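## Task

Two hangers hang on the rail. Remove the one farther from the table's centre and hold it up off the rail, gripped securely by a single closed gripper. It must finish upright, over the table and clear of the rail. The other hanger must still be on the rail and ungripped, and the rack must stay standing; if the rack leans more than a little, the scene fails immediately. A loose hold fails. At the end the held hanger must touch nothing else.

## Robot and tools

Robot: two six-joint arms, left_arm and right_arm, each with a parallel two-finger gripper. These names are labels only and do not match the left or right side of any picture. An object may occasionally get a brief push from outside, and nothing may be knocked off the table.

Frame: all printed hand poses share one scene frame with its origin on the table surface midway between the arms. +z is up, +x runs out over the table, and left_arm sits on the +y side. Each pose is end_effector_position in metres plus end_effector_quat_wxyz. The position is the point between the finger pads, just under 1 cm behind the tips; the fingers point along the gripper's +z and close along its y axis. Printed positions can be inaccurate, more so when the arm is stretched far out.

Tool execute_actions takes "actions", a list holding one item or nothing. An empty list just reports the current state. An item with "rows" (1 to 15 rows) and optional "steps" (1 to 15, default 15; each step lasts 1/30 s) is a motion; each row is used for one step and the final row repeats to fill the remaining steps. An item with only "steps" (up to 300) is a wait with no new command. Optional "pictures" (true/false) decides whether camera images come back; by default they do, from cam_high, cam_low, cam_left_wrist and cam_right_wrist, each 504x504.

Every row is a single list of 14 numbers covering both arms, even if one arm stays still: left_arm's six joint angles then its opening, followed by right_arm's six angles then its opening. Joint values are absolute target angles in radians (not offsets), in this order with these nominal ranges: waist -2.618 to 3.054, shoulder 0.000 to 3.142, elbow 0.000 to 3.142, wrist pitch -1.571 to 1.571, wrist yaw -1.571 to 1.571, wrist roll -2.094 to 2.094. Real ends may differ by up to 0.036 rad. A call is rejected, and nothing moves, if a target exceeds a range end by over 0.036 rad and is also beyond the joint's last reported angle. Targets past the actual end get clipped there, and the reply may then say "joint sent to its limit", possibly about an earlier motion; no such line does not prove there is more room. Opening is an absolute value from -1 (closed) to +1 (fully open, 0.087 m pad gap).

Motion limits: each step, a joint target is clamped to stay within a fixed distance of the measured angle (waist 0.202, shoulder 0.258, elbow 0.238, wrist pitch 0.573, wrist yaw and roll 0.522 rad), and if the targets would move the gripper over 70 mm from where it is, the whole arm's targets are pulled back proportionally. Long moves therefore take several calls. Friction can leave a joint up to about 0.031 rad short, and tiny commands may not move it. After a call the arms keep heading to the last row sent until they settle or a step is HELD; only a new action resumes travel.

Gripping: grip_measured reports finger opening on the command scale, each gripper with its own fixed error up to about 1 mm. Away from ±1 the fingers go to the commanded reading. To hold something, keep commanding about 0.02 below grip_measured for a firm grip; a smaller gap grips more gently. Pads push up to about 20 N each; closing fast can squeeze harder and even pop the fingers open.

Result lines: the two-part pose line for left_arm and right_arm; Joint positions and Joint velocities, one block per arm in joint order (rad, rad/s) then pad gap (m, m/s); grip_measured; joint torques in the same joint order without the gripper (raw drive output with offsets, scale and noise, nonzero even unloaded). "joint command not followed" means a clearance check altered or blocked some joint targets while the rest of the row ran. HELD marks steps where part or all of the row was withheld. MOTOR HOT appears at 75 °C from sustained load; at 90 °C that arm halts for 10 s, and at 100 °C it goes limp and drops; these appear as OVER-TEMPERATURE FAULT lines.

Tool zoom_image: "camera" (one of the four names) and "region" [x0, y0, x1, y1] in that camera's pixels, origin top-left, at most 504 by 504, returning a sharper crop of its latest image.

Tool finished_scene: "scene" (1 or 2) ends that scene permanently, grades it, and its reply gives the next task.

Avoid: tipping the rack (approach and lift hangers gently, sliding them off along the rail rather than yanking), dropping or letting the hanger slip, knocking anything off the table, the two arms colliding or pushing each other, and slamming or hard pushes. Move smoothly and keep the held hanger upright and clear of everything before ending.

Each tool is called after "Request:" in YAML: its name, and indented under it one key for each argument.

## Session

Request:
execute_actions:
  actions: []

Scene clock: 0.00 s of 4000.00 s.
left_arm: end_effector_position=(+0.3953, +0.3403, +0.3564) grip_measured=+0.993 end_effector_quat_wxyz=(+0.704, +0.017, +0.709, -0.025) | right_arm: end_effector_position=(+0.3485, -0.3653, +0.3695) grip_measured=+1.000 end_effector_quat_wxyz=(+0.709, +0.066, +0.699, -0.073)
Joint positions: left_arm=[-0.014  1.057  1.042  0.008 -0.001 -0.012  0.087] | right_arm=[ 0.017  1.035  1.064 -0.013  0.009 -0.008  0.087]
Joint velocities: left_arm=[ 0.002  0.007 -0.002 -0.051 -0.095  0.007 -0.   ] | right_arm=[-0.007  0.022  0.002  0.037  0.066  0.066  0.   ]
Joint torques (N m, as the arm reports them, + toward a larger angle): no reading

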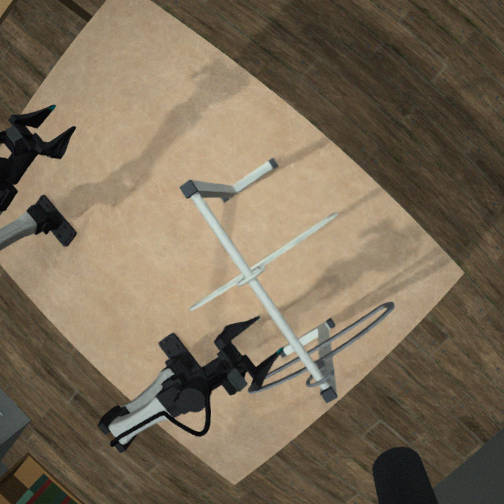

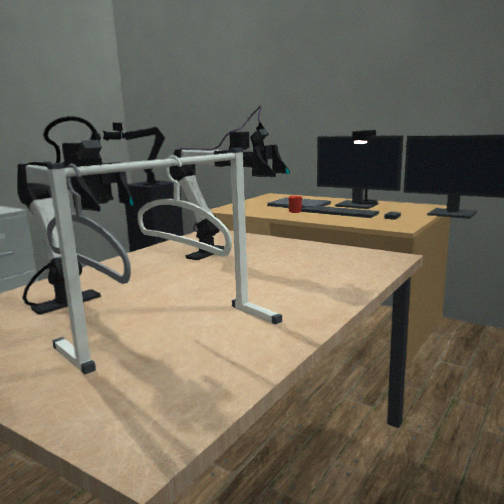

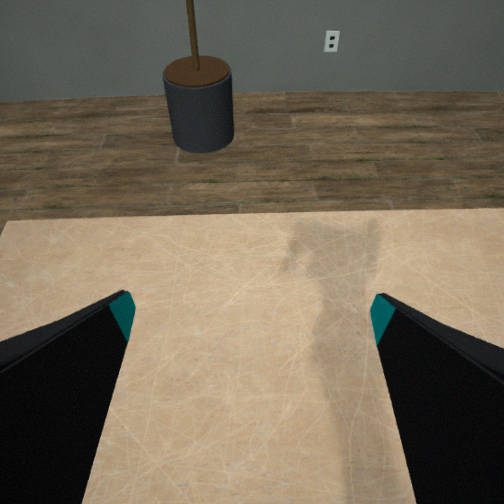

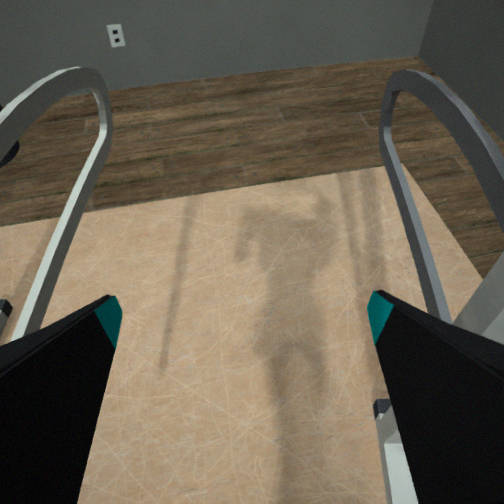

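Request:
zoom_image:
  camera: "cam_high"
  region: [150, 140, 420, 410]

Request:
zoom_image:
  camera: "cam_low"
  region: [10, 110, 260, 310]

Region (150, 140, 420, 410) of cam_high's 504x504 image, scaled by 1.867, with more detail than that image has.

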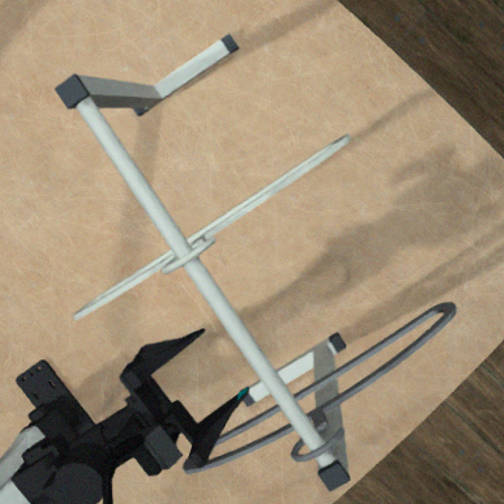

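Region (10, 110, 260, 310) of cam_low's 504x504 image, scaled by 2.016, with more detail than that image has; it fills the top 403 rows of this view, and the rest is white.

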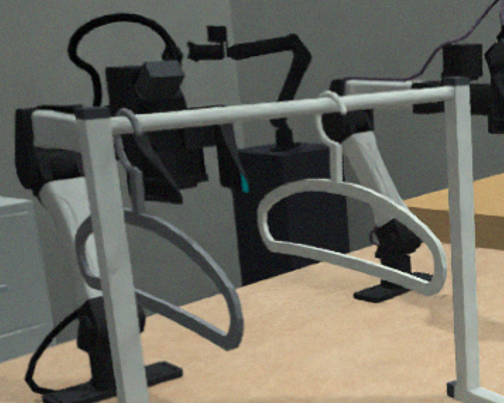

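Request:
execute_actions:
  actions:
    - {"rows": [[-0.014,1.057,1.042,0.008,-0.001,-0.012,1, 0.017,1.02,1.09,-0.04,0.009,-0.008,1],[-0.014,1.057,1.042,0.008,-0.001,-0.012,1, 0.017,1.01,1.11,-0.07,0.009,-0.008,1],[-0.014,1.057,1.042,0.008,-0.001,-0.012,1, 0.017,0.995,1.135,-0.11,0.009,-0.008,1],[-0.014,1.057,1.042,0.008,-0.001,-0.012,1, 0.017,0.98,1.16,-0.15,0.009,-0.008,1],[-0.014,1.057,1.042,0.008,-0.001,-0.012,1, 0.01,0.965,1.185,-0.19,0.0,-0.008,1],[-0.014,1.057,1.042,0.008,-0.001,-0.012,1, -0.01,0.95,1.21,-0.23,-0.02,-0.008,1],[-0.014,1.057,1.042,0.008,-0.001,-0.012,1, -0.035,0.935,1.235,-0.27,-0.045,-0.008,1],[-0.014,1.057,1.042,0.008,-0.001,-0.012,1, -0.065,0.925,1.25,-0.30,-0.075,-0.008,1],[-0.014,1.057,1.042,0.008,-0.001,-0.012,1, -0.10,0.92,1.26,-0.32,-0.11,-0.008,1],[-0.014,1.057,1.042,0.008,-0.001,-0.012,1, -0.14,0.92,1.262,-0.32,-0.15,-0.008,1],[-0.014,1.057,1.042,0.008,-0.001,-0.012,1, -0.18,0.93,1.265,-0.315,-0.19,-0.008,1],[-0.014,1.057,1.042,0.008,-0.001,-0.012,1, -0.22,0.94,1.268,-0.31,-0.23,-0.008,1],[-0.014,1.057,1.042,0.008,-0.001,-0.012,1, -0.26,0.95,1.271,-0.30,-0.27,-0.008,1],[-0.014,1.057,1.042,0.008,-0.001,-0.012,1, -0.30,0.96,1.275,-0.29,-0.31,-0.008,1],[-0.014,1.057,1.042,0.008,-0.001,-0.012,1, -0.34,0.97,1.278,-0.285,-0.355,-0.008,1]], "steps": 15}
  pictures: false

Request:
execute_actions:
  actions:
    - {"rows": [[-0.014,1.057,1.042,0.008,-0.001,-0.012,1, -0.38,0.98,1.282,-0.28,-0.40,-0.008,1],[-0.014,1.057,1.042,0.008,-0.001,-0.012,1, -0.42,0.99,1.286,-0.27,-0.44,-0.008,1],[-0.014,1.057,1.042,0.008,-0.001,-0.012,1, -0.46,1.0,1.29,-0.265,-0.48,-0.008,1],[-0.014,1.057,1.042,0.008,-0.001,-0.012,1, -0.50,1.01,1.293,-0.26,-0.52,-0.008,1],[-0.014,1.057,1.042,0.008,-0.001,-0.012,1, -0.54,1.02,1.296,-0.25,-0.56,-0.008,1],[-0.014,1.057,1.042,0.008,-0.001,-0.012,1, -0.58,1.03,1.30,-0.245,-0.60,-0.008,1],[-0.014,1.057,1.042,0.008,-0.001,-0.012,1, -0.615,1.04,1.303,-0.24,-0.64,-0.008,1],[-0.014,1.057,1.042,0.008,-0.001,-0.012,1, -0.645,1.05,1.306,-0.235,-0.675,-0.008,1],[-0.014,1.057,1.042,0.008,-0.001,-0.012,1, -0.67,1.056,1.308,-0.23,-0.70,-0.008,1],[-0.014,1.057,1.042,0.008,-0.001,-0.012,1, -0.69,1.06,1.31,-0.228,-0.72,-0.008,1],[-0.014,1.057,1.042,0.008,-0.001,-0.012,1, -0.705,1.062,1.31,-0.228,-0.735,-0.008,1]], "steps": 15}
  pictures: false

Request:
execute_actions:
  actions:
    - {"steps": 15}

Scene clock: 48.57 s of 4000.00 s.
left_arm: end_effector_position=(+0.3953, +0.3403, +0.3564) grip_measured=+0.993 end_effector_quat_wxyz=(+0.704, +0.017, +0.709, -0.025) | right_arm: end_effector_position=(+0.2797, -0.4087, +0.4461) grip_measured=+1.000 end_effector_quat_wxyz=(+0.732, +0.081, +0.667, -0.110)
Joint positions: left_arm=[-0.014  1.057  1.042  0.008 -0.001 -0.012  0.087] | right_arm=[-0.27   0.931  1.269 -0.24  -0.204 -0.008  0.087]
Joint velocities: left_arm=[-0.017 -0.002  0.007 -0.007  0.022  0.007 -0.001] | right_arm=[-1.121  0.11  -0.007 -0.168 -1.018 -0.022  0.   ]
Joint torques (N m, as the arm reports them, + toward a larger angle): left_arm=[-0.43 -2.76  8.11  2.08  0.01 -0.05] | right_arm=[ 0.14  1.5   6.96  1.57  0.02 -0.02]
Steps of this call (steps 1 to 90: nothing new was sent; then 45.07 s passed at rest; steps 91 to 105: all 15 steps of this action). Readings (joint positions):
91: left_arm=[-0.014 1.057 1.042 0.008 -0.001 -0.012] | right_arm=[0.017 1.035 1.064 -0.015 0.009 -0.008]
92: left_arm=[-0.014 1.057 1.042 0.008 -0.001 -0.012] | right_arm=[0.017 1.035 1.068 -0.023 0.009 -0.008]
94: left_arm=[-0.014 1.057 1.042 0.008 -0.001 -0.012] | right_arm=[0.017 1.032 1.094 -0.065 0.009 -0.008]
98: left_arm=[-0.014 1.057 1.042 0.008 -0.001 -0.012] | right_arm=[-0.015 0.984 1.187 -0.179 -0.020 -0.008]
105: the state above

Scene clock: 49.07 s of 4000.00 s.
left_arm: end_effector_position=(+0.3953, +0.3403, +0.3564) grip_measured=+0.993 end_effector_quat_wxyz=(+0.704, +0.017, +0.709, -0.025) | right_arm: end_effector_position=(+0.2634, -0.4791, +0.4148) grip_measured=+1.000 end_effector_quat_wxyz=(+0.700, +0.080, +0.705, -0.081)
Joint positions: left_arm=[-0.014  1.057  1.042  0.008 -0.001 -0.012  0.087] | right_arm=[-0.698  1.05   1.287 -0.245 -0.675 -0.008  0.087]
Joint velocities: left_arm=[ 0.002 -0.007 -0.002  0.022 -0.007 -0.081  0.001] | right_arm=[ 0.012  0.012  0.066  0.007 -0.432  0.022  0.   ]
Joint torques (N m, as the arm reports them, + toward a larger angle): left_arm=[-0.39 -2.71  8.11  2.09  0.01 -0.05] | right_arm=[-0.32 -1.29  7.99  1.89 -0.05 -0.03]
Steps of this call (steps 1 to 15: all 15 steps of this action). Readings (joint positions):
1: left_arm=[-0.014 1.057 1.042 0.008 -0.001 -0.012] | right_arm=[-0.310 0.936 1.269 -0.244 -0.241 -0.008]
2: left_arm=[-0.014 1.057 1.042 0.008 -0.001 -0.012] | right_arm=[-0.349 0.944 1.269 -0.245 -0.278 -0.008]
4: left_arm=[-0.014 1.057 1.042 0.008 -0.001 -0.012] | right_arm=[-0.429 0.967 1.269 -0.245 -0.355 -0.008]
8: left_arm=[-0.014 1.057 1.042 0.008 -0.001 -0.012] | right_arm=[-0.584 1.019 1.276 -0.245 -0.509 -0.008]
15: the state above

Scene clock: 49.57 s of 4000.00 s.
left_arm: end_effector_position=(+0.3953, +0.3403, +0.3564) grip_measured=+0.993 end_effector_quat_wxyz=(+0.704, +0.017, +0.709, -0.025) | right_arm: end_effector_position=(+0.2652, -0.4699, +0.4172) grip_measured=+1.000 end_effector_quat_wxyz=(+0.704, +0.060, +0.705, -0.064)
Joint positions: left_arm=[-0.014  1.057  1.042  0.008 -0.001 -0.012  0.087] | right_arm=[-0.698  1.05   1.291 -0.243 -0.727 -0.008  0.087]
Joint velocities: left_arm=[ 0.002  0.002 -0.002 -0.022 -0.051  0.051  0.001] | right_arm=[-0.012  0.002 -0.002  0.022  0.007 -0.066  0.   ]
Joint torques (N m, as the arm reports them, + toward a larger angle): left_arm=[-0.42 -2.75  8.11  2.08  0.01 -0.06] | right_arm=[-0.3  -1.14  7.89  1.83 -0.11 -0.03]
Steps of this call (steps 1 to 15: the robot went on to your last target). Readings (joint positions):
1: left_arm=[-0.014 1.057 1.042 0.008 -0.001 -0.012] | right_arm=[-0.698 1.050 1.288 -0.244 -0.686 -0.008]
2: left_arm=[-0.014 1.057 1.042 0.008 -0.001 -0.012] | right_arm=[-0.698 1.050 1.290 -0.244 -0.695 -0.008]
4: left_arm=[-0.014 1.057 1.042 0.008 -0.001 -0.012] | right_arm=[-0.698 1.050 1.291 -0.243 -0.708 -0.008]
8: left_arm=[-0.014 1.057 1.042 0.008 -0.001 -0.012] | right_arm=[-0.698 1.050 1.291 -0.243 -0.720 -0.008]
15: the state above

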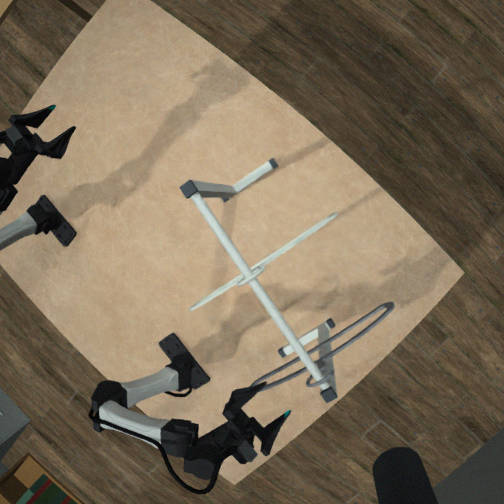

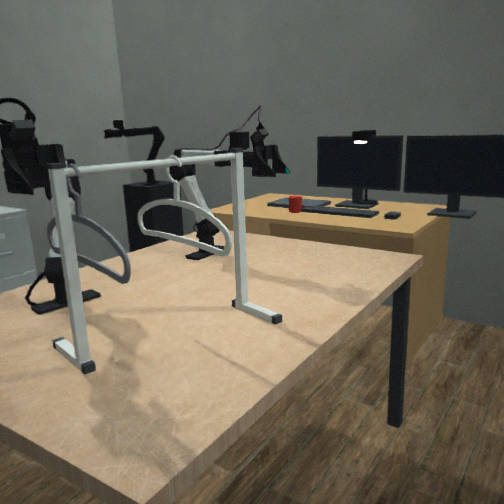

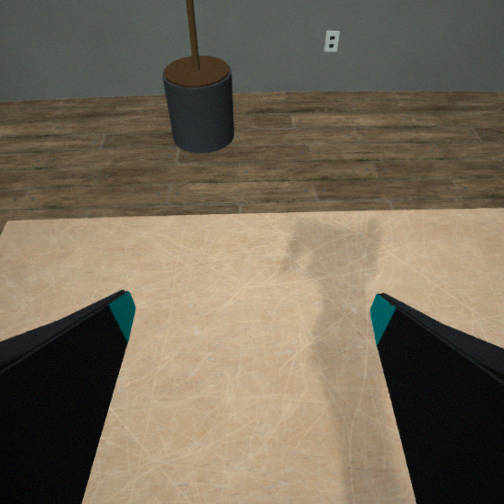

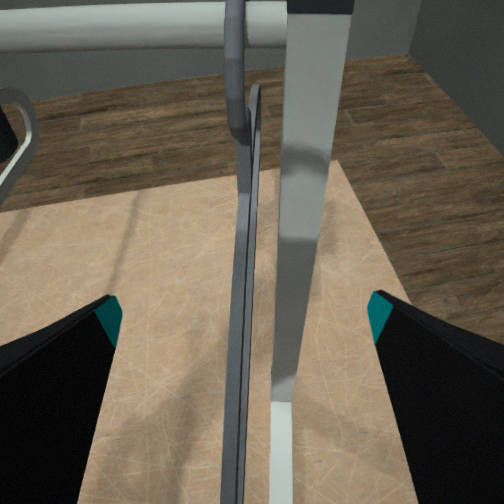

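Request:
execute_actions:
  actions: []

Scene clock: 59.43 s of 4000.00 s.
left_arm: end_effector_position=(+0.3953, +0.3403, +0.3564) grip_measured=+0.993 end_effector_quat_wxyz=(+0.704, +0.017, +0.709, -0.025) | right_arm: end_effector_position=(+0.2652, -0.4695, +0.4172) grip_measured=+1.000 end_effector_quat_wxyz=(+0.704, +0.059, +0.705, -0.063)
Joint positions: left_arm=[-0.014  1.057  1.042  0.008 -0.001 -0.012  0.087] | right_arm=[-0.698  1.05   1.291 -0.243 -0.729 -0.008  0.087]
Joint velocities: left_arm=[-0.007 -0.022  0.002 -0.022 -0.051  0.022 -0.   ] | right_arm=[-0.002 -0.022  0.012 -0.007 -0.022 -0.051  0.   ]
Joint torques (N m, as the arm reports them, + toward a larger angle): left_arm=[-0.43 -2.72  8.1   2.09  0.01 -0.06] | right_arm=[-0.31 -1.2   7.88  1.84 -0.08 -0.03]
Steps of this call (steps 1 to 15: the robot went on to your last target; steps 16 to 90: nothing new was sent; then 6.87 s passed at rest). Readings (joint positions):
1: left_arm=[-0.014 1.057 1.042 0.008 -0.001 -0.012] | right_arm=[-0.698 1.050 1.291 -0.243 -0.728 -0.008]
2: left_arm=[-0.014 1.057 1.042 0.008 -0.001 -0.012] | right_arm=[-0.698 1.050 1.291 -0.243 -0.728 -0.008]
4: left_arm=[-0.014 1.057 1.042 0.008 -0.001 -0.012] | right_arm=[-0.698 1.050 1.291 -0.243 -0.728 -0.008]
8: left_arm=[-0.014 1.057 1.042 0.008 -0.001 -0.012] | right_arm=[-0.698 1.050 1.291 -0.243 -0.729 -0.008]
90: the state above
All arms were judged still, so your last target was given up. Only a new action makes them travel on or press farther. Fingers that are still opening or closing keep moving.

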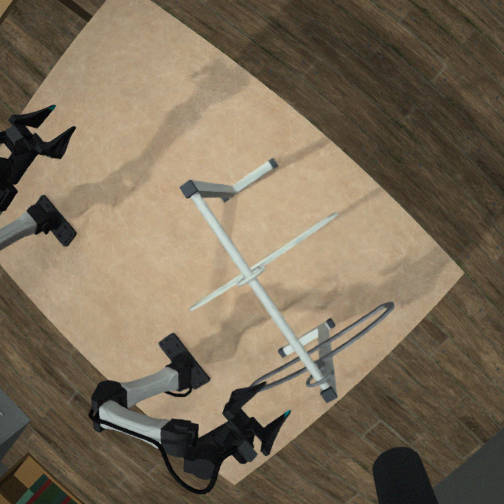

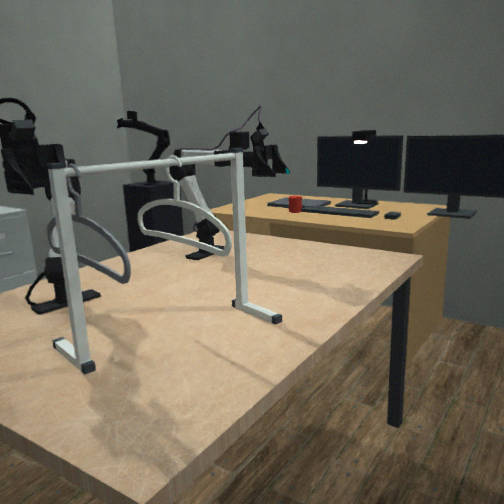

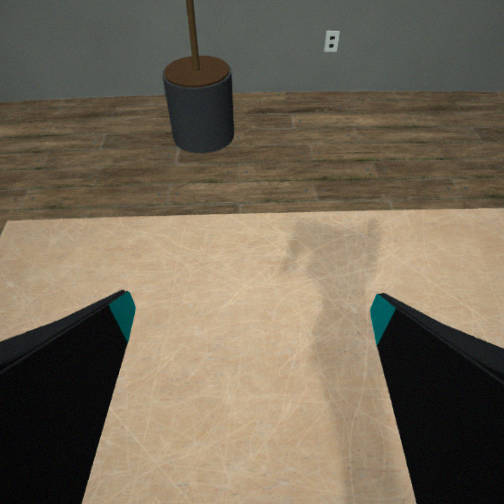

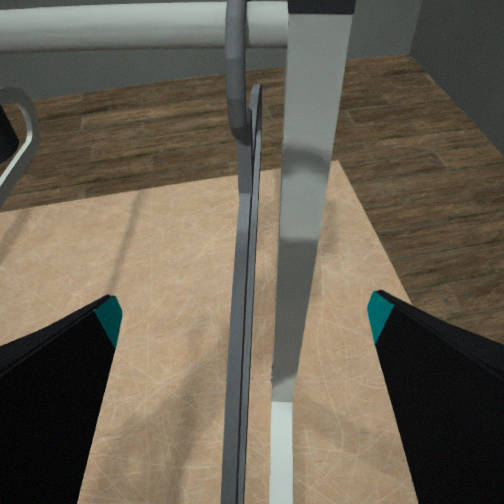

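Request:
execute_actions:
  actions:
    - {"rows":[[-0.014,1.057,1.042,0.008,-0.001,-0.012,1,-0.695,1.07,1.315,-0.25,-0.725,-0.012,1],[-0.014,1.057,1.042,0.008,-0.001,-0.012,1,-0.688,1.078,1.322,-0.258,-0.718,-0.017,1],[-0.014,1.057,1.042,0.008,-0.001,-0.012,1,-0.679,1.089,1.332,-0.269,-0.709,-0.023,1],[-0.014,1.057,1.042,0.008,-0.001,-0.012,1,-0.668,1.102,1.344,-0.283,-0.697,-0.03,1],[-0.014,1.057,1.042,0.008,-0.001,-0.012,1,-0.655,1.117,1.358,-0.299,-0.683,-0.038,1],[-0.014,1.057,1.042,0.008,-0.001,-0.012,1,-0.641,1.134,1.374,-0.316,-0.668,-0.047,1],[-0.014,1.057,1.042,0.008,-0.001,-0.012,1,-0.627,1.151,1.39,-0.334,-0.653,-0.056,1],[-0.014,1.057,1.042,0.008,-0.001,-0.012,1,-0.612,1.168,1.406,-0.352,-0.638,-0.065,1],[-0.014,1.057,1.042,0.008,-0.001,-0.012,1,-0.598,1.185,1.422,-0.369,-0.623,-0.074,1],[-0.014,1.057,1.042,0.008,-0.001,-0.012,1,-0.585,1.2,1.436,-0.385,-0.609,-0.083,1],[-0.014,1.057,1.042,0.008,-0.001,-0.012,1,-0.573,1.214,1.449,-0.399,-0.596,-0.09,1],[-0.014,1.057,1.042,0.008,-0.001,-0.012,1,-0.563,1.226,1.46,-0.411,-0.586,-0.096,1],[-0.014,1.057,1.042,0.008,-0.001,-0.012,1,-0.555,1.235,1.468,-0.42,-0.578,-0.101,1],[-0.014,1.057,1.042,0.008,-0.001,-0.012,1,-0.55,1.241,1.473,-0.426,-0.573,-0.104,1],[-0.014,1.057,1.042,0.008,-0.001,-0.012,1,-0.548,1.244,1.475,-0.429,-0.57,-0.105,1]],"steps":15}

Request:
execute_actions:
  actions:
    - {"steps":15}

Scene clock: 74.13 s of 4000.00 s.
left_arm: end_effector_position=(+0.3953, +0.3403, +0.3564) grip_measured=+0.993 end_effector_quat_wxyz=(+0.704, +0.017, +0.709, -0.025) | right_arm: end_effector_position=(+0.3085, -0.4760, +0.4026) grip_measured=+1.000 end_effector_quat_wxyz=(+0.663, +0.057, +0.745, -0.049)
Joint positions: left_arm=[-0.014  1.057  1.042  0.008 -0.001 -0.012  0.087] | right_arm=[-0.562  1.22   1.447 -0.37  -0.611 -0.079  0.087]
Joint velocities: left_arm=[-0.002 -0.002  0.002  0.037  0.081 -0.022 -0.001] | right_arm=[ 0.164  0.252  0.12  -0.374  0.256 -0.139  0.   ]
Joint torques (N m, as the arm reports them, + toward a larger angle): left_arm=[-0.44 -2.73  8.11  2.09  0.01 -0.05] | right_arm=[ 0.47 -2.88  8.    1.62  0.02 -0.05]
Steps of this call (steps 1 to 90: nothing new was sent; then 11.20 s passed at rest; steps 91 to 105: all 15 steps of this action). Readings (joint positions):
91: left_arm=[-0.014 1.057 1.042 0.008 -0.001 -0.012] | right_arm=[-0.698 1.050 1.291 -0.243 -0.729 -0.008]
92: left_arm=[-0.014 1.057 1.042 0.008 -0.001 -0.012] | right_arm=[-0.698 1.051 1.292 -0.244 -0.728 -0.008]
94: left_arm=[-0.014 1.057 1.042 0.008 -0.001 -0.012] | right_arm=[-0.691 1.061 1.307 -0.251 -0.722 -0.013]
98: left_arm=[-0.014 1.057 1.042 0.008 -0.001 -0.012] | right_arm=[-0.643 1.114 1.366 -0.283 -0.688 -0.033]
105: the state above

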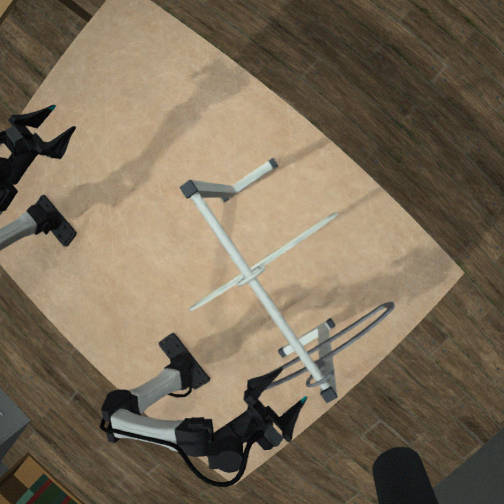

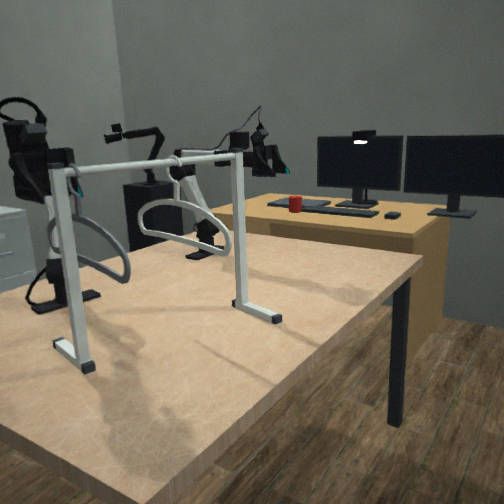

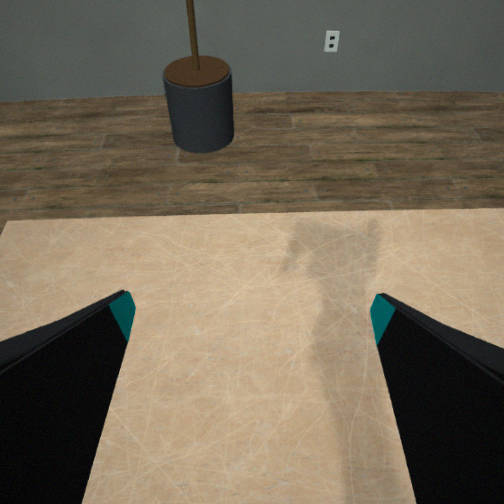

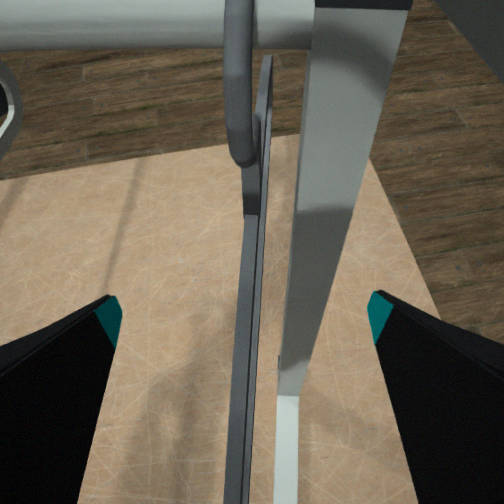

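Scene clock: 74.63 s of 4000.00 s.
left_arm: end_effector_position=(+0.3953, +0.3403, +0.3564) grip_measured=+0.993 end_effector_quat_wxyz=(+0.704, +0.017, +0.709, -0.025) | right_arm: end_effector_position=(+0.3085, -0.4806, +0.3901) grip_measured=+1.000 end_effector_quat_wxyz=(+0.645, +0.069, +0.759, -0.054)
Joint positions: left_arm=[-0.014  1.057  1.042  0.008 -0.001 -0.012  0.087] | right_arm=[-0.556  1.232  1.45  -0.413 -0.577 -0.099  0.087]
Joint velocities: left_arm=[-0.002 -0.007  0.007  0.081  0.007 -0.022  0.001] | right_arm=[ 0.002  0.007 -0.032  0.007  0.037 -0.007  0.   ]
Joint torques (N m, as the arm reports them, + toward a larger angle): left_arm=[-0.41 -2.66  8.1   2.09  0.01 -0.06] | right_arm=[ 0.76 -2.86  8.43  1.62 -0.01 -0.05]
Steps of this call (steps 1 to 15: the robot went on to your last target). Readings (joint positions):
1: left_arm=[-0.014 1.057 1.042 0.008 -0.001 -0.012] | right_arm=[-0.558 1.227 1.449 -0.379 -0.604 -0.084]
2: left_arm=[-0.014 1.057 1.042 0.008 -0.001 -0.012] | right_arm=[-0.556 1.230 1.450 -0.387 -0.599 -0.087]
4: left_arm=[-0.014 1.057 1.042 0.008 -0.001 -0.012] | right_arm=[-0.556 1.232 1.450 -0.400 -0.590 -0.092]
8: left_arm=[-0.014 1.057 1.042 0.008 -0.001 -0.012] | right_arm=[-0.556 1.232 1.450 -0.409 -0.582 -0.097]
15: the state above

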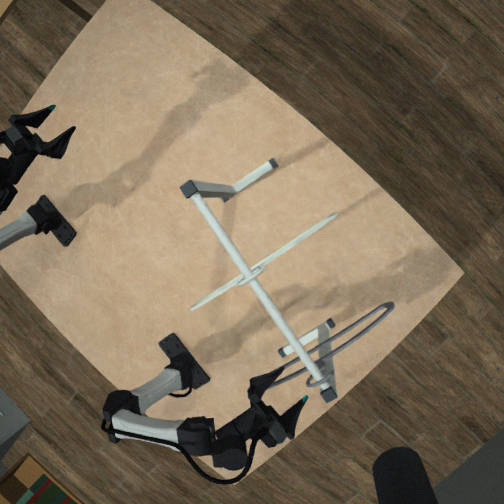

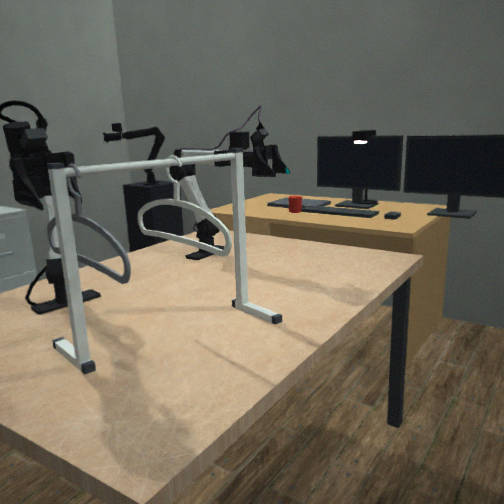

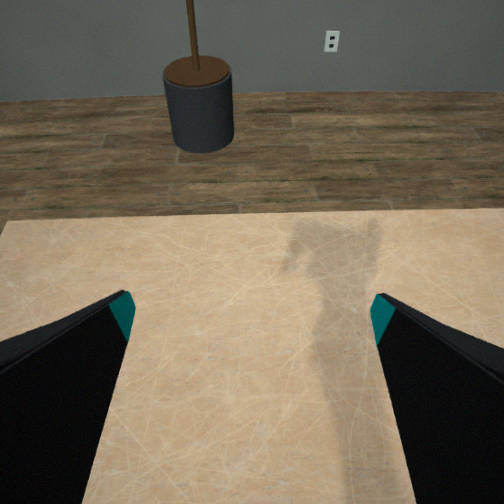

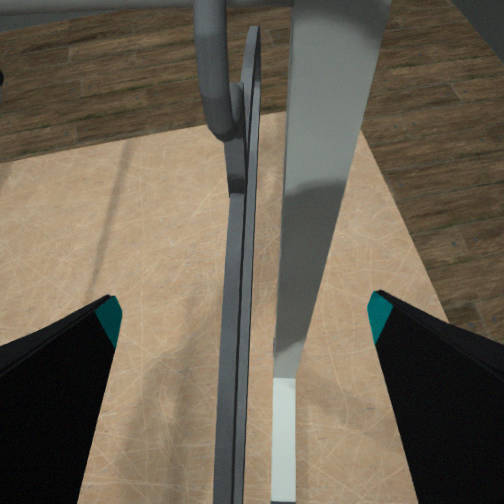

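Request:
zoom_image:
  camera: "cam_low"
  region: [0, 110, 180, 290]

Region (0, 110, 180, 290) of cam_low's 504x504 image, scaled by 2.800, with more detail than that image has.

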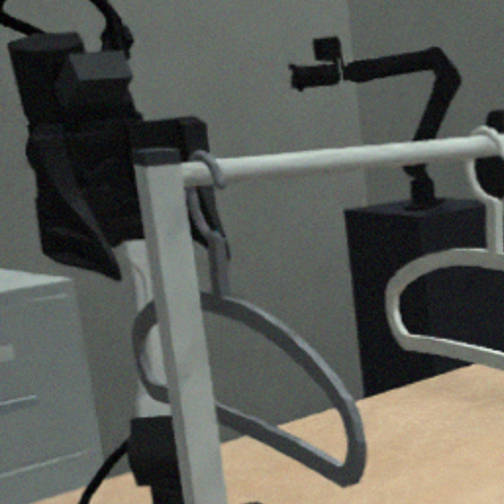

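Request:
execute_actions:
  actions:
    - {"rows":[[-0.014,1.057,1.042,0.008,-0.001,-0.012,1,-0.546,1.228,1.435,-0.41,-0.573,-0.102,0.9],[-0.014,1.057,1.042,0.008,-0.001,-0.012,1,-0.544,1.224,1.422,-0.4,-0.573,-0.102,0.8],[-0.014,1.057,1.042,0.008,-0.001,-0.012,1,-0.542,1.22,1.408,-0.39,-0.573,-0.102,0.7],[-0.014,1.057,1.042,0.008,-0.001,-0.012,1,-0.54,1.215,1.394,-0.38,-0.573,-0.102,0.6],[-0.014,1.057,1.042,0.008,-0.001,-0.012,1,-0.539,1.21,1.38,-0.37,-0.573,-0.102,0.5],[-0.014,1.057,1.042,0.008,-0.001,-0.012,1,-0.538,1.206,1.367,-0.36,-0.573,-0.102,0.4],[-0.014,1.057,1.042,0.008,-0.001,-0.012,1,-0.538,1.202,1.355,-0.35,-0.573,-0.102,0.3],[-0.014,1.057,1.042,0.008,-0.001,-0.012,1,-0.538,1.198,1.344,-0.341,-0.573,-0.102,0.25],[-0.014,1.057,1.042,0.008,-0.001,-0.012,1,-0.538,1.195,1.335,-0.334,-0.573,-0.102,0.2],[-0.014,1.057,1.042,0.008,-0.001,-0.012,1,-0.538,1.193,1.328,-0.329,-0.573,-0.102,0.2],[-0.014,1.057,1.042,0.008,-0.001,-0.012,1,-0.538,1.193,1.325,-0.327,-0.573,-0.102,0.2]],"steps":15}

Request:
execute_actions:
  actions:
    - {"steps":12}

Scene clock: 81.83 s of 4000.00 s.
left_arm: end_effector_position=(+0.3953, +0.3403, +0.3564) grip_measured=+0.993 end_effector_quat_wxyz=(+0.704, +0.017, +0.709, -0.025) | right_arm: end_effector_position=(+0.3121, -0.4792, +0.3583) grip_measured=+0.200 end_effector_quat_wxyz=(+0.633, +0.074, +0.770, -0.042)
Joint positions: left_arm=[-0.014  1.057  1.042  0.008 -0.001 -0.012  0.087] | right_arm=[-0.546  1.219  1.342 -0.359 -0.576 -0.1    0.053]
Joint velocities: left_arm=[ 0.002 -0.002  0.012 -0.066 -0.007  0.007  0.   ] | right_arm=[ 0.012 -0.002 -0.012  0.081 -0.066  0.022 -0.001]
Joint torques (N m, as the arm reports them, + toward a larger angle): left_arm=[-0.43 -2.75  8.08  2.08  0.02 -0.06] | right_arm=[ 0.78 -5.59  5.85  1.93 -0.06 -0.06]
Steps of this call (steps 1 to 15: the robot went on to your last target; steps 16 to 90: nothing new was sent; then 3.70 s passed at rest; steps 91 to 105: all 15 steps of this action). Readings (joint positions):
91: left_arm=[-0.014 1.057 1.042 0.008 -0.001 -0.012] | right_arm=[-0.556 1.232 1.450 -0.413 -0.576 -0.100]
92: left_arm=[-0.014 1.057 1.042 0.008 -0.001 -0.012] | right_arm=[-0.555 1.232 1.450 -0.413 -0.576 -0.100]
94: left_arm=[-0.014 1.057 1.042 0.008 -0.001 -0.012] | right_arm=[-0.552 1.231 1.439 -0.404 -0.576 -0.100]
98: left_arm=[-0.014 1.057 1.042 0.008 -0.001 -0.012] | right_arm=[-0.546 1.223 1.385 -0.381 -0.576 -0.100]
105: the state above

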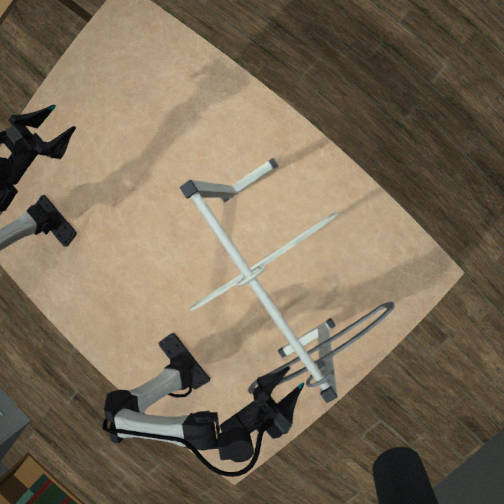

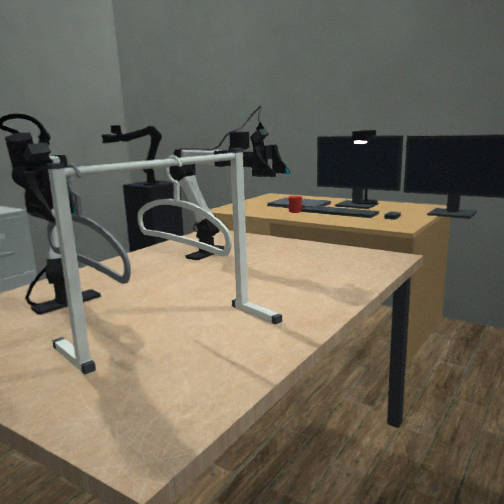

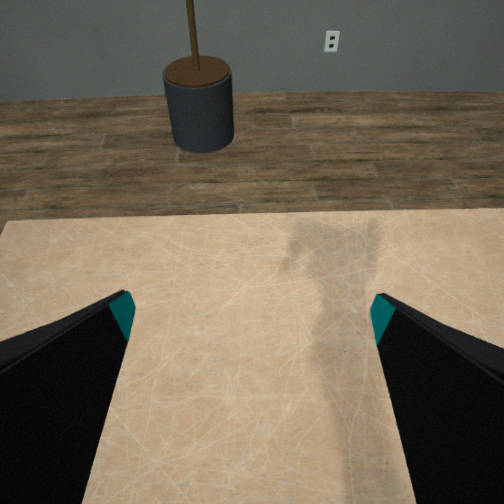

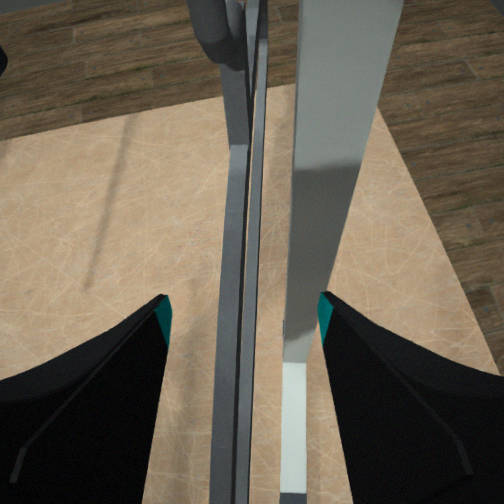

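Scene clock: 82.23 s of 4000.00 s.
left_arm: end_effector_position=(+0.3953, +0.3403, +0.3564) grip_measured=+0.993 end_effector_quat_wxyz=(+0.704, +0.017, +0.709, -0.025) | right_arm: end_effector_position=(+0.3131, -0.4802, +0.3614) grip_measured=+0.200 end_effector_quat_wxyz=(+0.637, +0.071, +0.766, -0.045)
Joint positions: left_arm=[-0.014  1.057  1.042  0.008 -0.001 -0.012  0.087] | right_arm=[-0.546  1.219  1.342 -0.344 -0.576 -0.1    0.052]
Joint velocities: left_arm=[ 0.002 -0.002  0.007 -0.007 -0.11   0.037 -0.   ] | right_arm=[ 0.007 -0.012 -0.002  0.022 -0.022  0.007  0.001]
Joint torques (N m, as the arm reports them, + toward a larger angle): left_arm=[-0.42 -2.73  8.1   2.09  0.02 -0.05] | right_arm=[ 0.79 -5.54  5.95  1.94 -0.06 -0.05]
Steps of this call (steps 1 to 12: the robot went on to your last target). Readings (joint positions):
1: left_arm=[-0.014 1.057 1.042 0.008 -0.001 -0.012] | right_arm=[-0.546 1.219 1.342 -0.355 -0.576 -0.100]
2: left_arm=[-0.014 1.057 1.042 0.008 -0.001 -0.012] | right_arm=[-0.546 1.219 1.342 -0.352 -0.576 -0.100]
4: left_arm=[-0.014 1.057 1.042 0.008 -0.001 -0.012] | right_arm=[-0.546 1.219 1.342 -0.349 -0.576 -0.100]
8: left_arm=[-0.014 1.057 1.042 0.008 -0.001 -0.012] | right_arm=[-0.546 1.219 1.342 -0.345 -0.576 -0.100]
12: the state above

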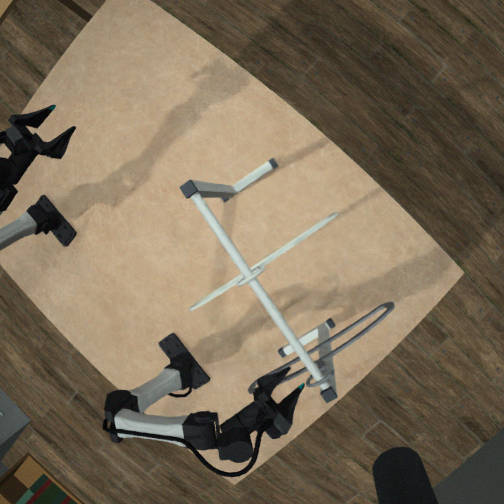

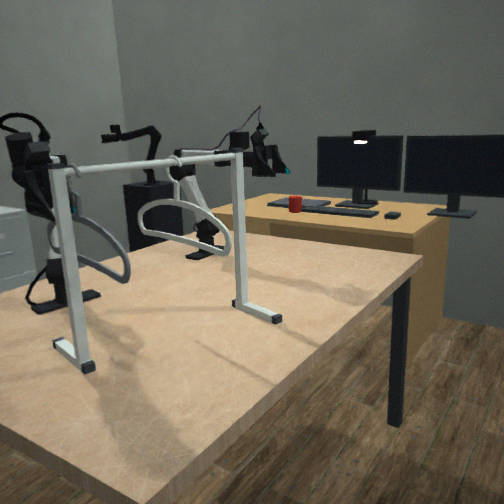

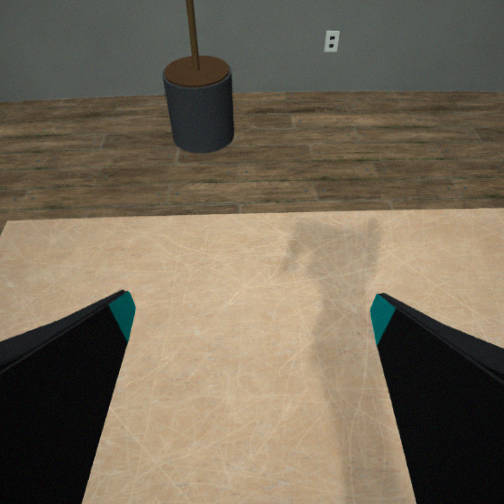

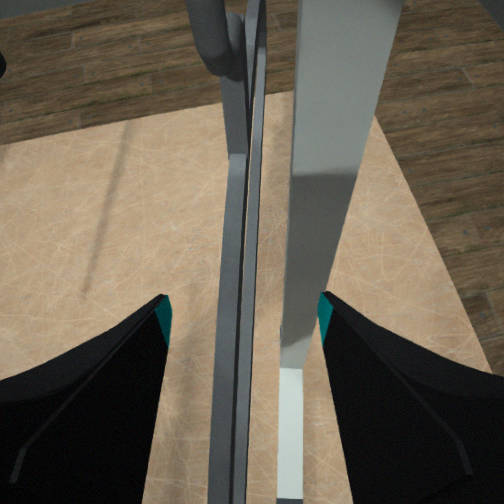

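Request:
zoom_image:
  camera: "cam_low"
  region: [0, 130, 150, 280]

Region (0, 130, 150, 280) of cam_low's 504x504 image, scaled by 3.360, with more detail than that image has.

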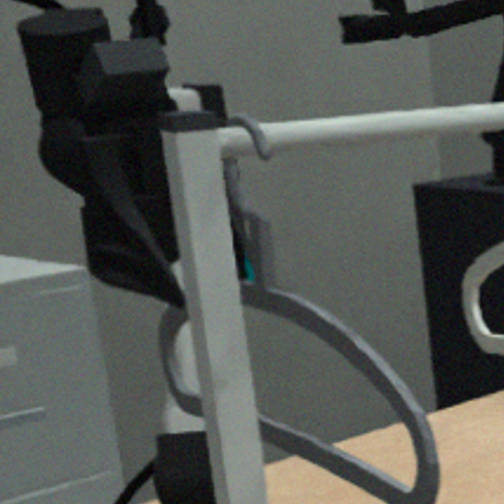

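Request:
execute_actions:
  actions:
    - {"rows":[[-0.014,1.057,1.042,0.008,-0.001,-0.012,1,-0.538,1.21,1.318,-0.335,-0.573,-0.102,0.2],[-0.014,1.057,1.042,0.008,-0.001,-0.012,1,-0.538,1.21,1.31,-0.335,-0.573,-0.102,0.2],[-0.014,1.057,1.042,0.008,-0.001,-0.012,1,-0.538,1.21,1.302,-0.335,-0.573,-0.102,0.2],[-0.014,1.057,1.042,0.008,-0.001,-0.012,1,-0.538,1.21,1.295,-0.335,-0.573,-0.102,0.2],[-0.014,1.057,1.042,0.008,-0.001,-0.012,1,-0.538,1.21,1.29,-0.335,-0.573,-0.102,0.2]],"steps":15}

Request:
zoom_image:
  camera: "cam_low"
  region: [0, 130, 150, 280]

Scene clock: 96.33 s of 4000.00 s.
left_arm: end_effector_position=(+0.3953, +0.3403, +0.3564) grip_measured=+0.993 end_effector_quat_wxyz=(+0.704, +0.017, +0.709, -0.025) | right_arm: end_effector_position=(+0.3131, -0.4802, +0.3466) grip_measured=+0.200 end_effector_quat_wxyz=(+0.627, +0.077, +0.774, -0.038)
Joint positions: left_arm=[-0.014  1.057  1.042  0.008 -0.001 -0.012  0.087] | right_arm=[-0.546  1.219  1.307 -0.341 -0.576 -0.1    0.052]
Joint velocities: left_arm=[ 0.002 -0.012  0.002 -0.022  0.037 -0.066 -0.001] | right_arm=[-0.002 -0.002 -0.012 -0.022 -0.037 -0.007  0.001]
Joint torques (N m, as the arm reports them, + toward a larger angle): left_arm=[-0.42 -2.72  8.13  2.09  0.02 -0.06] | right_arm=[ 0.76 -4.32  6.03  1.84 -0.07 -0.05]
Steps of this call (steps 1 to 30: the robot went on to your last target; steps 31 to 100: nothing new was sent; then 10.27 s passed at rest; steps 101 to 115: all 15 steps of this action). Readings (joint positions):
101: left_arm=[-0.014 1.057 1.042 0.008 -0.001 -0.012] | right_arm=[-0.546 1.219 1.342 -0.343 -0.576 -0.100]
102: left_arm=[-0.014 1.057 1.042 0.008 -0.001 -0.012] | right_arm=[-0.546 1.219 1.340 -0.343 -0.576 -0.100]
104: left_arm=[-0.014 1.057 1.042 0.008 -0.001 -0.012] | right_arm=[-0.546 1.219 1.332 -0.341 -0.576 -0.100]
108: left_arm=[-0.014 1.057 1.042 0.008 -0.001 -0.012] | right_arm=[-0.546 1.219 1.309 -0.341 -0.576 -0.100]
115: the state above

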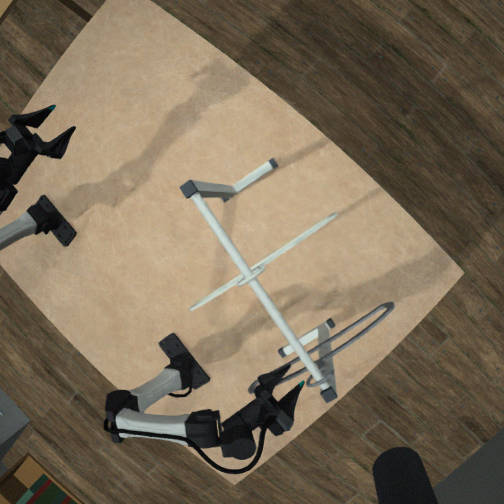

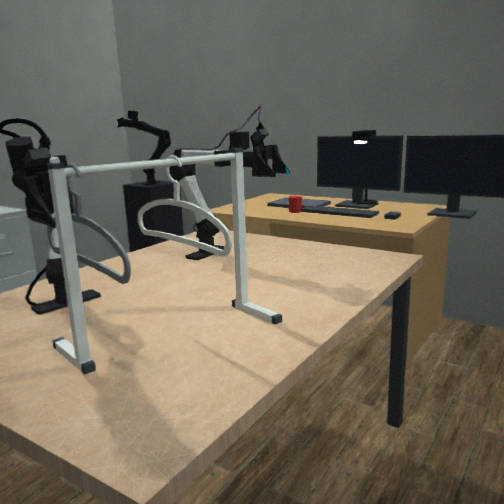

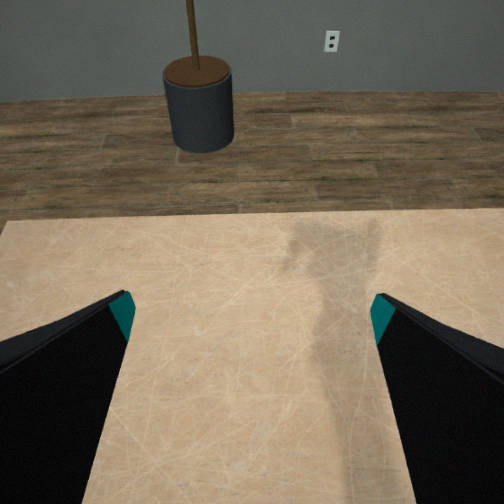

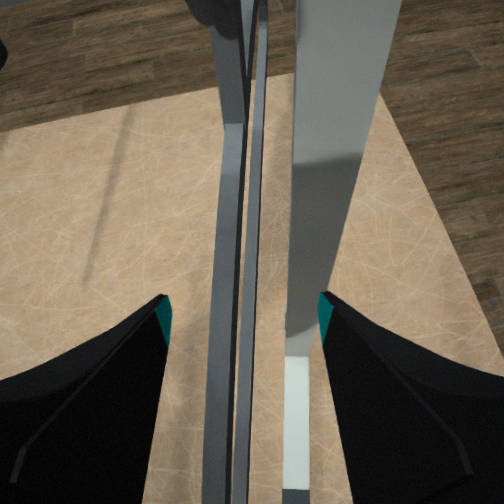

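Region (0, 130, 150, 280) of cam_low's 504x504 image, scaled by 3.360, with more detail than that image has.

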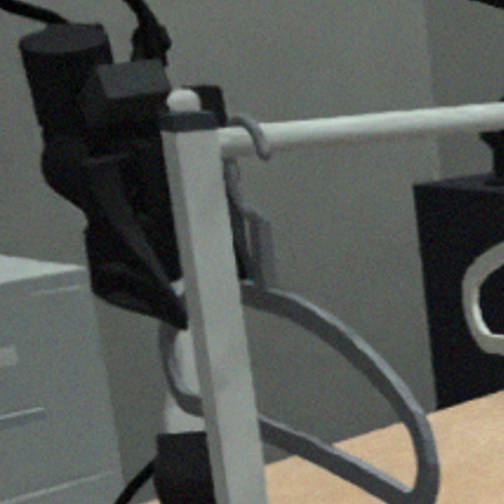

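Request:
execute_actions:
  actions:
    - {"rows":[[-0.014,1.057,1.042,0.008,-0.001,-0.012,1,-0.538,1.219,1.29,-0.341,-0.573,-0.102,0.1],[-0.014,1.057,1.042,0.008,-0.001,-0.012,1,-0.538,1.219,1.29,-0.341,-0.573,-0.102,0.0],[-0.014,1.057,1.042,0.008,-0.001,-0.012,1,-0.538,1.219,1.29,-0.341,-0.573,-0.102,-0.1],[-0.014,1.057,1.042,0.008,-0.001,-0.012,1,-0.538,1.219,1.29,-0.341,-0.573,-0.102,-0.2],[-0.014,1.057,1.042,0.008,-0.001,-0.012,1,-0.538,1.219,1.29,-0.341,-0.573,-0.102,-0.3],[-0.014,1.057,1.042,0.008,-0.001,-0.012,1,-0.538,1.219,1.29,-0.341,-0.573,-0.102,-0.4],[-0.014,1.057,1.042,0.008,-0.001,-0.012,1,-0.538,1.219,1.29,-0.341,-0.573,-0.102,-0.48],[-0.014,1.057,1.042,0.008,-0.001,-0.012,1,-0.538,1.219,1.29,-0.341,-0.573,-0.102,-0.55],[-0.014,1.057,1.042,0.008,-0.001,-0.012,1,-0.538,1.219,1.29,-0.341,-0.573,-0.102,-0.61],[-0.014,1.057,1.042,0.008,-0.001,-0.012,1,-0.538,1.219,1.29,-0.341,-0.573,-0.102,-0.66],[-0.014,1.057,1.042,0.008,-0.001,-0.012,1,-0.538,1.219,1.29,-0.341,-0.573,-0.102,-0.7],[-0.014,1.057,1.042,0.008,-0.001,-0.012,1,-0.538,1.219,1.29,-0.341,-0.573,-0.102,-0.74],[-0.014,1.057,1.042,0.008,-0.001,-0.012,1,-0.538,1.219,1.29,-0.341,-0.573,-0.102,-0.77],[-0.014,1.057,1.042,0.008,-0.001,-0.012,1,-0.538,1.219,1.29,-0.341,-0.573,-0.102,-0.79],[-0.014,1.057,1.042,0.008,-0.001,-0.012,1,-0.538,1.219,1.29,-0.341,-0.573,-0.102,-0.8]],"steps":15}
  pictures: false

Request:
execute_actions:
  actions:
    - {"rows":[[-0.014,1.057,1.042,0.008,-0.001,-0.012,1,-0.538,1.219,1.29,-0.341,-0.573,-0.102,-0.81],[-0.014,1.057,1.042,0.008,-0.001,-0.012,1,-0.538,1.219,1.29,-0.341,-0.573,-0.102,-0.82],[-0.014,1.057,1.042,0.008,-0.001,-0.012,1,-0.538,1.219,1.29,-0.341,-0.573,-0.102,-0.83],[-0.014,1.057,1.042,0.008,-0.001,-0.012,1,-0.538,1.219,1.29,-0.341,-0.573,-0.102,-0.84],[-0.014,1.057,1.042,0.008,-0.001,-0.012,1,-0.538,1.219,1.29,-0.341,-0.573,-0.102,-0.85],[-0.014,1.057,1.042,0.008,-0.001,-0.012,1,-0.538,1.219,1.29,-0.341,-0.573,-0.102,-0.86],[-0.014,1.057,1.042,0.008,-0.001,-0.012,1,-0.538,1.219,1.29,-0.341,-0.573,-0.102,-0.87],[-0.014,1.057,1.042,0.008,-0.001,-0.012,1,-0.538,1.219,1.29,-0.341,-0.573,-0.102,-0.88]],"steps":15}

Scene clock: 105.40 s of 4000.00 s.
left_arm: end_effector_position=(+0.3953, +0.3403, +0.3564) grip_measured=+0.993 end_effector_quat_wxyz=(+0.704, +0.017, +0.709, -0.025) | right_arm: end_effector_position=(+0.3131, -0.4802, +0.3466) grip_measured=-0.794 end_effector_quat_wxyz=(+0.627, +0.077, +0.774, -0.038)
Joint positions: left_arm=[-0.014  1.057  1.042  0.008 -0.001 -0.012  0.087] | right_arm=[-0.546  1.219  1.307 -0.341 -0.575 -0.1    0.009]
Joint velocities: left_arm=[ 0.017 -0.007 -0.012  0.066 -0.051  0.081  0.001] | right_arm=[-0.007 -0.012 -0.012  0.051  0.022 -0.037 -0.01 ]
Joint torques (N m, as the arm reports them, + toward a larger angle): left_arm=[-0.41 -2.75  8.11  2.09  0.02 -0.05] | right_arm=[ 0.69 -3.82  5.95  1.79 -0.05 -0.05]
Steps of this call (steps 1 to 15: the robot went on to your last target; steps 16 to 90: nothing new was sent; then 5.57 s passed at rest; steps 91 to 105: all 15 steps of this action). Readings (joint positions):
91: left_arm=[-0.014 1.057 1.042 0.008 -0.001 -0.012] | right_arm=[-0.546 1.219 1.307 -0.341 -0.576 -0.100]
92: left_arm=[-0.014 1.057 1.042 0.008 -0.001 -0.012] | right_arm=[-0.546 1.219 1.307 -0.341 -0.576 -0.100]
94: left_arm=[-0.014 1.057 1.042 0.008 -0.001 -0.012] | right_arm=[-0.546 1.219 1.307 -0.341 -0.576 -0.100]
98: left_arm=[-0.014 1.057 1.042 0.008 -0.001 -0.012] | right_arm=[-0.546 1.219 1.307 -0.341 -0.576 -0.100]
105: the state above

Scene clock: 105.90 s of 4000.00 s.
left_arm: end_effector_position=(+0.3953, +0.3403, +0.3564) grip_measured=+0.993 end_effector_quat_wxyz=(+0.704, +0.017, +0.709, -0.025) | right_arm: end_effector_position=(+0.3134, -0.4796, +0.3467) grip_measured=-0.849 end_effector_quat_wxyz=(+0.628, +0.076, +0.774, -0.037)
Joint positions: left_arm=[-0.014  1.057  1.042  0.008 -0.001 -0.012  0.087] | right_arm=[-0.545  1.219  1.307 -0.341 -0.577 -0.101  0.007]
Joint velocities: left_arm=[-0.012 -0.007 -0.007 -0.081 -0.066 -0.007  0.   ] | right_arm=[-0.007  0.007 -0.007 -0.037  0.051 -0.095 -0.   ]
Joint torques (N m, as the arm reports them, + toward a larger angle): left_arm=[-0.41 -2.72  8.14  2.08  0.   -0.05] | right_arm=[ 0.64 -3.73  5.96  1.78 -0.05 -0.05]
Steps of this call (steps 1 to 15: all 15 steps of this action). Readings (joint positions):
1: left_arm=[-0.014 1.057 1.042 0.008 -0.001 -0.012] | right_arm=[-0.546 1.219 1.307 -0.341 -0.575 -0.100]
2: left_arm=[-0.014 1.057 1.042 0.008 -0.001 -0.012] | right_arm=[-0.546 1.219 1.307 -0.341 -0.575 -0.100]
4: left_arm=[-0.014 1.057 1.042 0.008 -0.001 -0.012] | right_arm=[-0.546 1.219 1.307 -0.341 -0.576 -0.100]
8: left_arm=[-0.014 1.057 1.042 0.008 -0.001 -0.012] | right_arm=[-0.545 1.219 1.307 -0.341 -0.577 -0.101]
15: the state above

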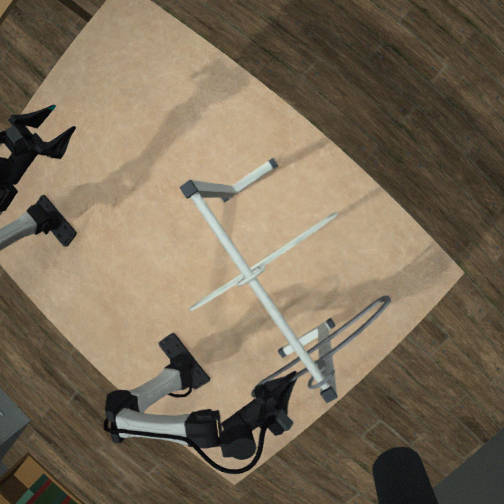

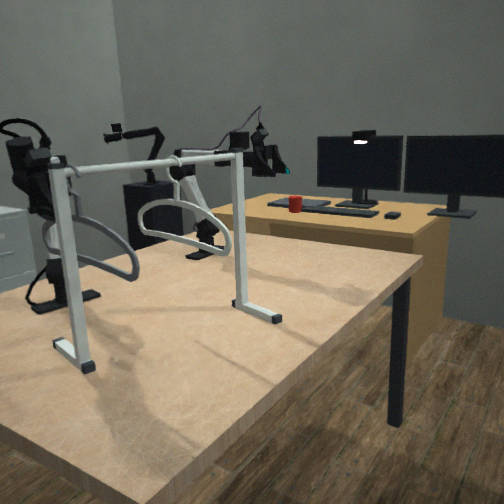

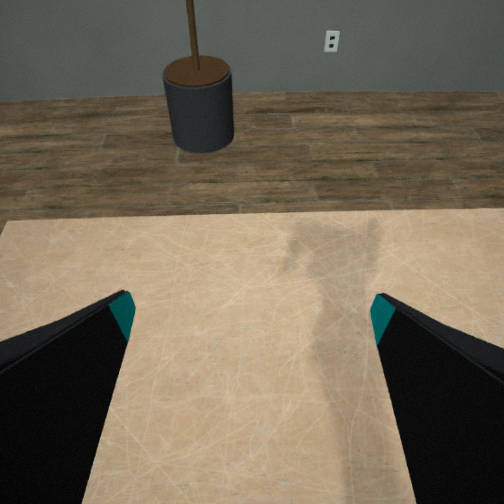

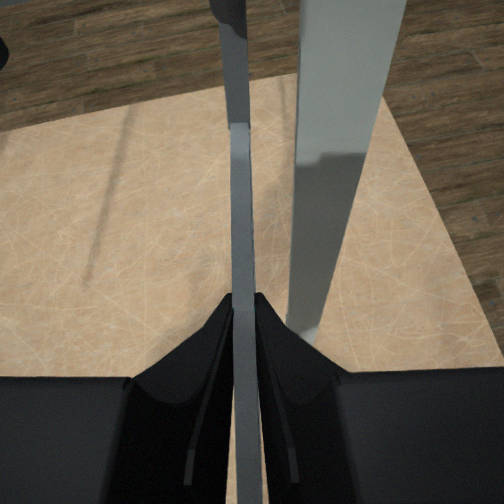

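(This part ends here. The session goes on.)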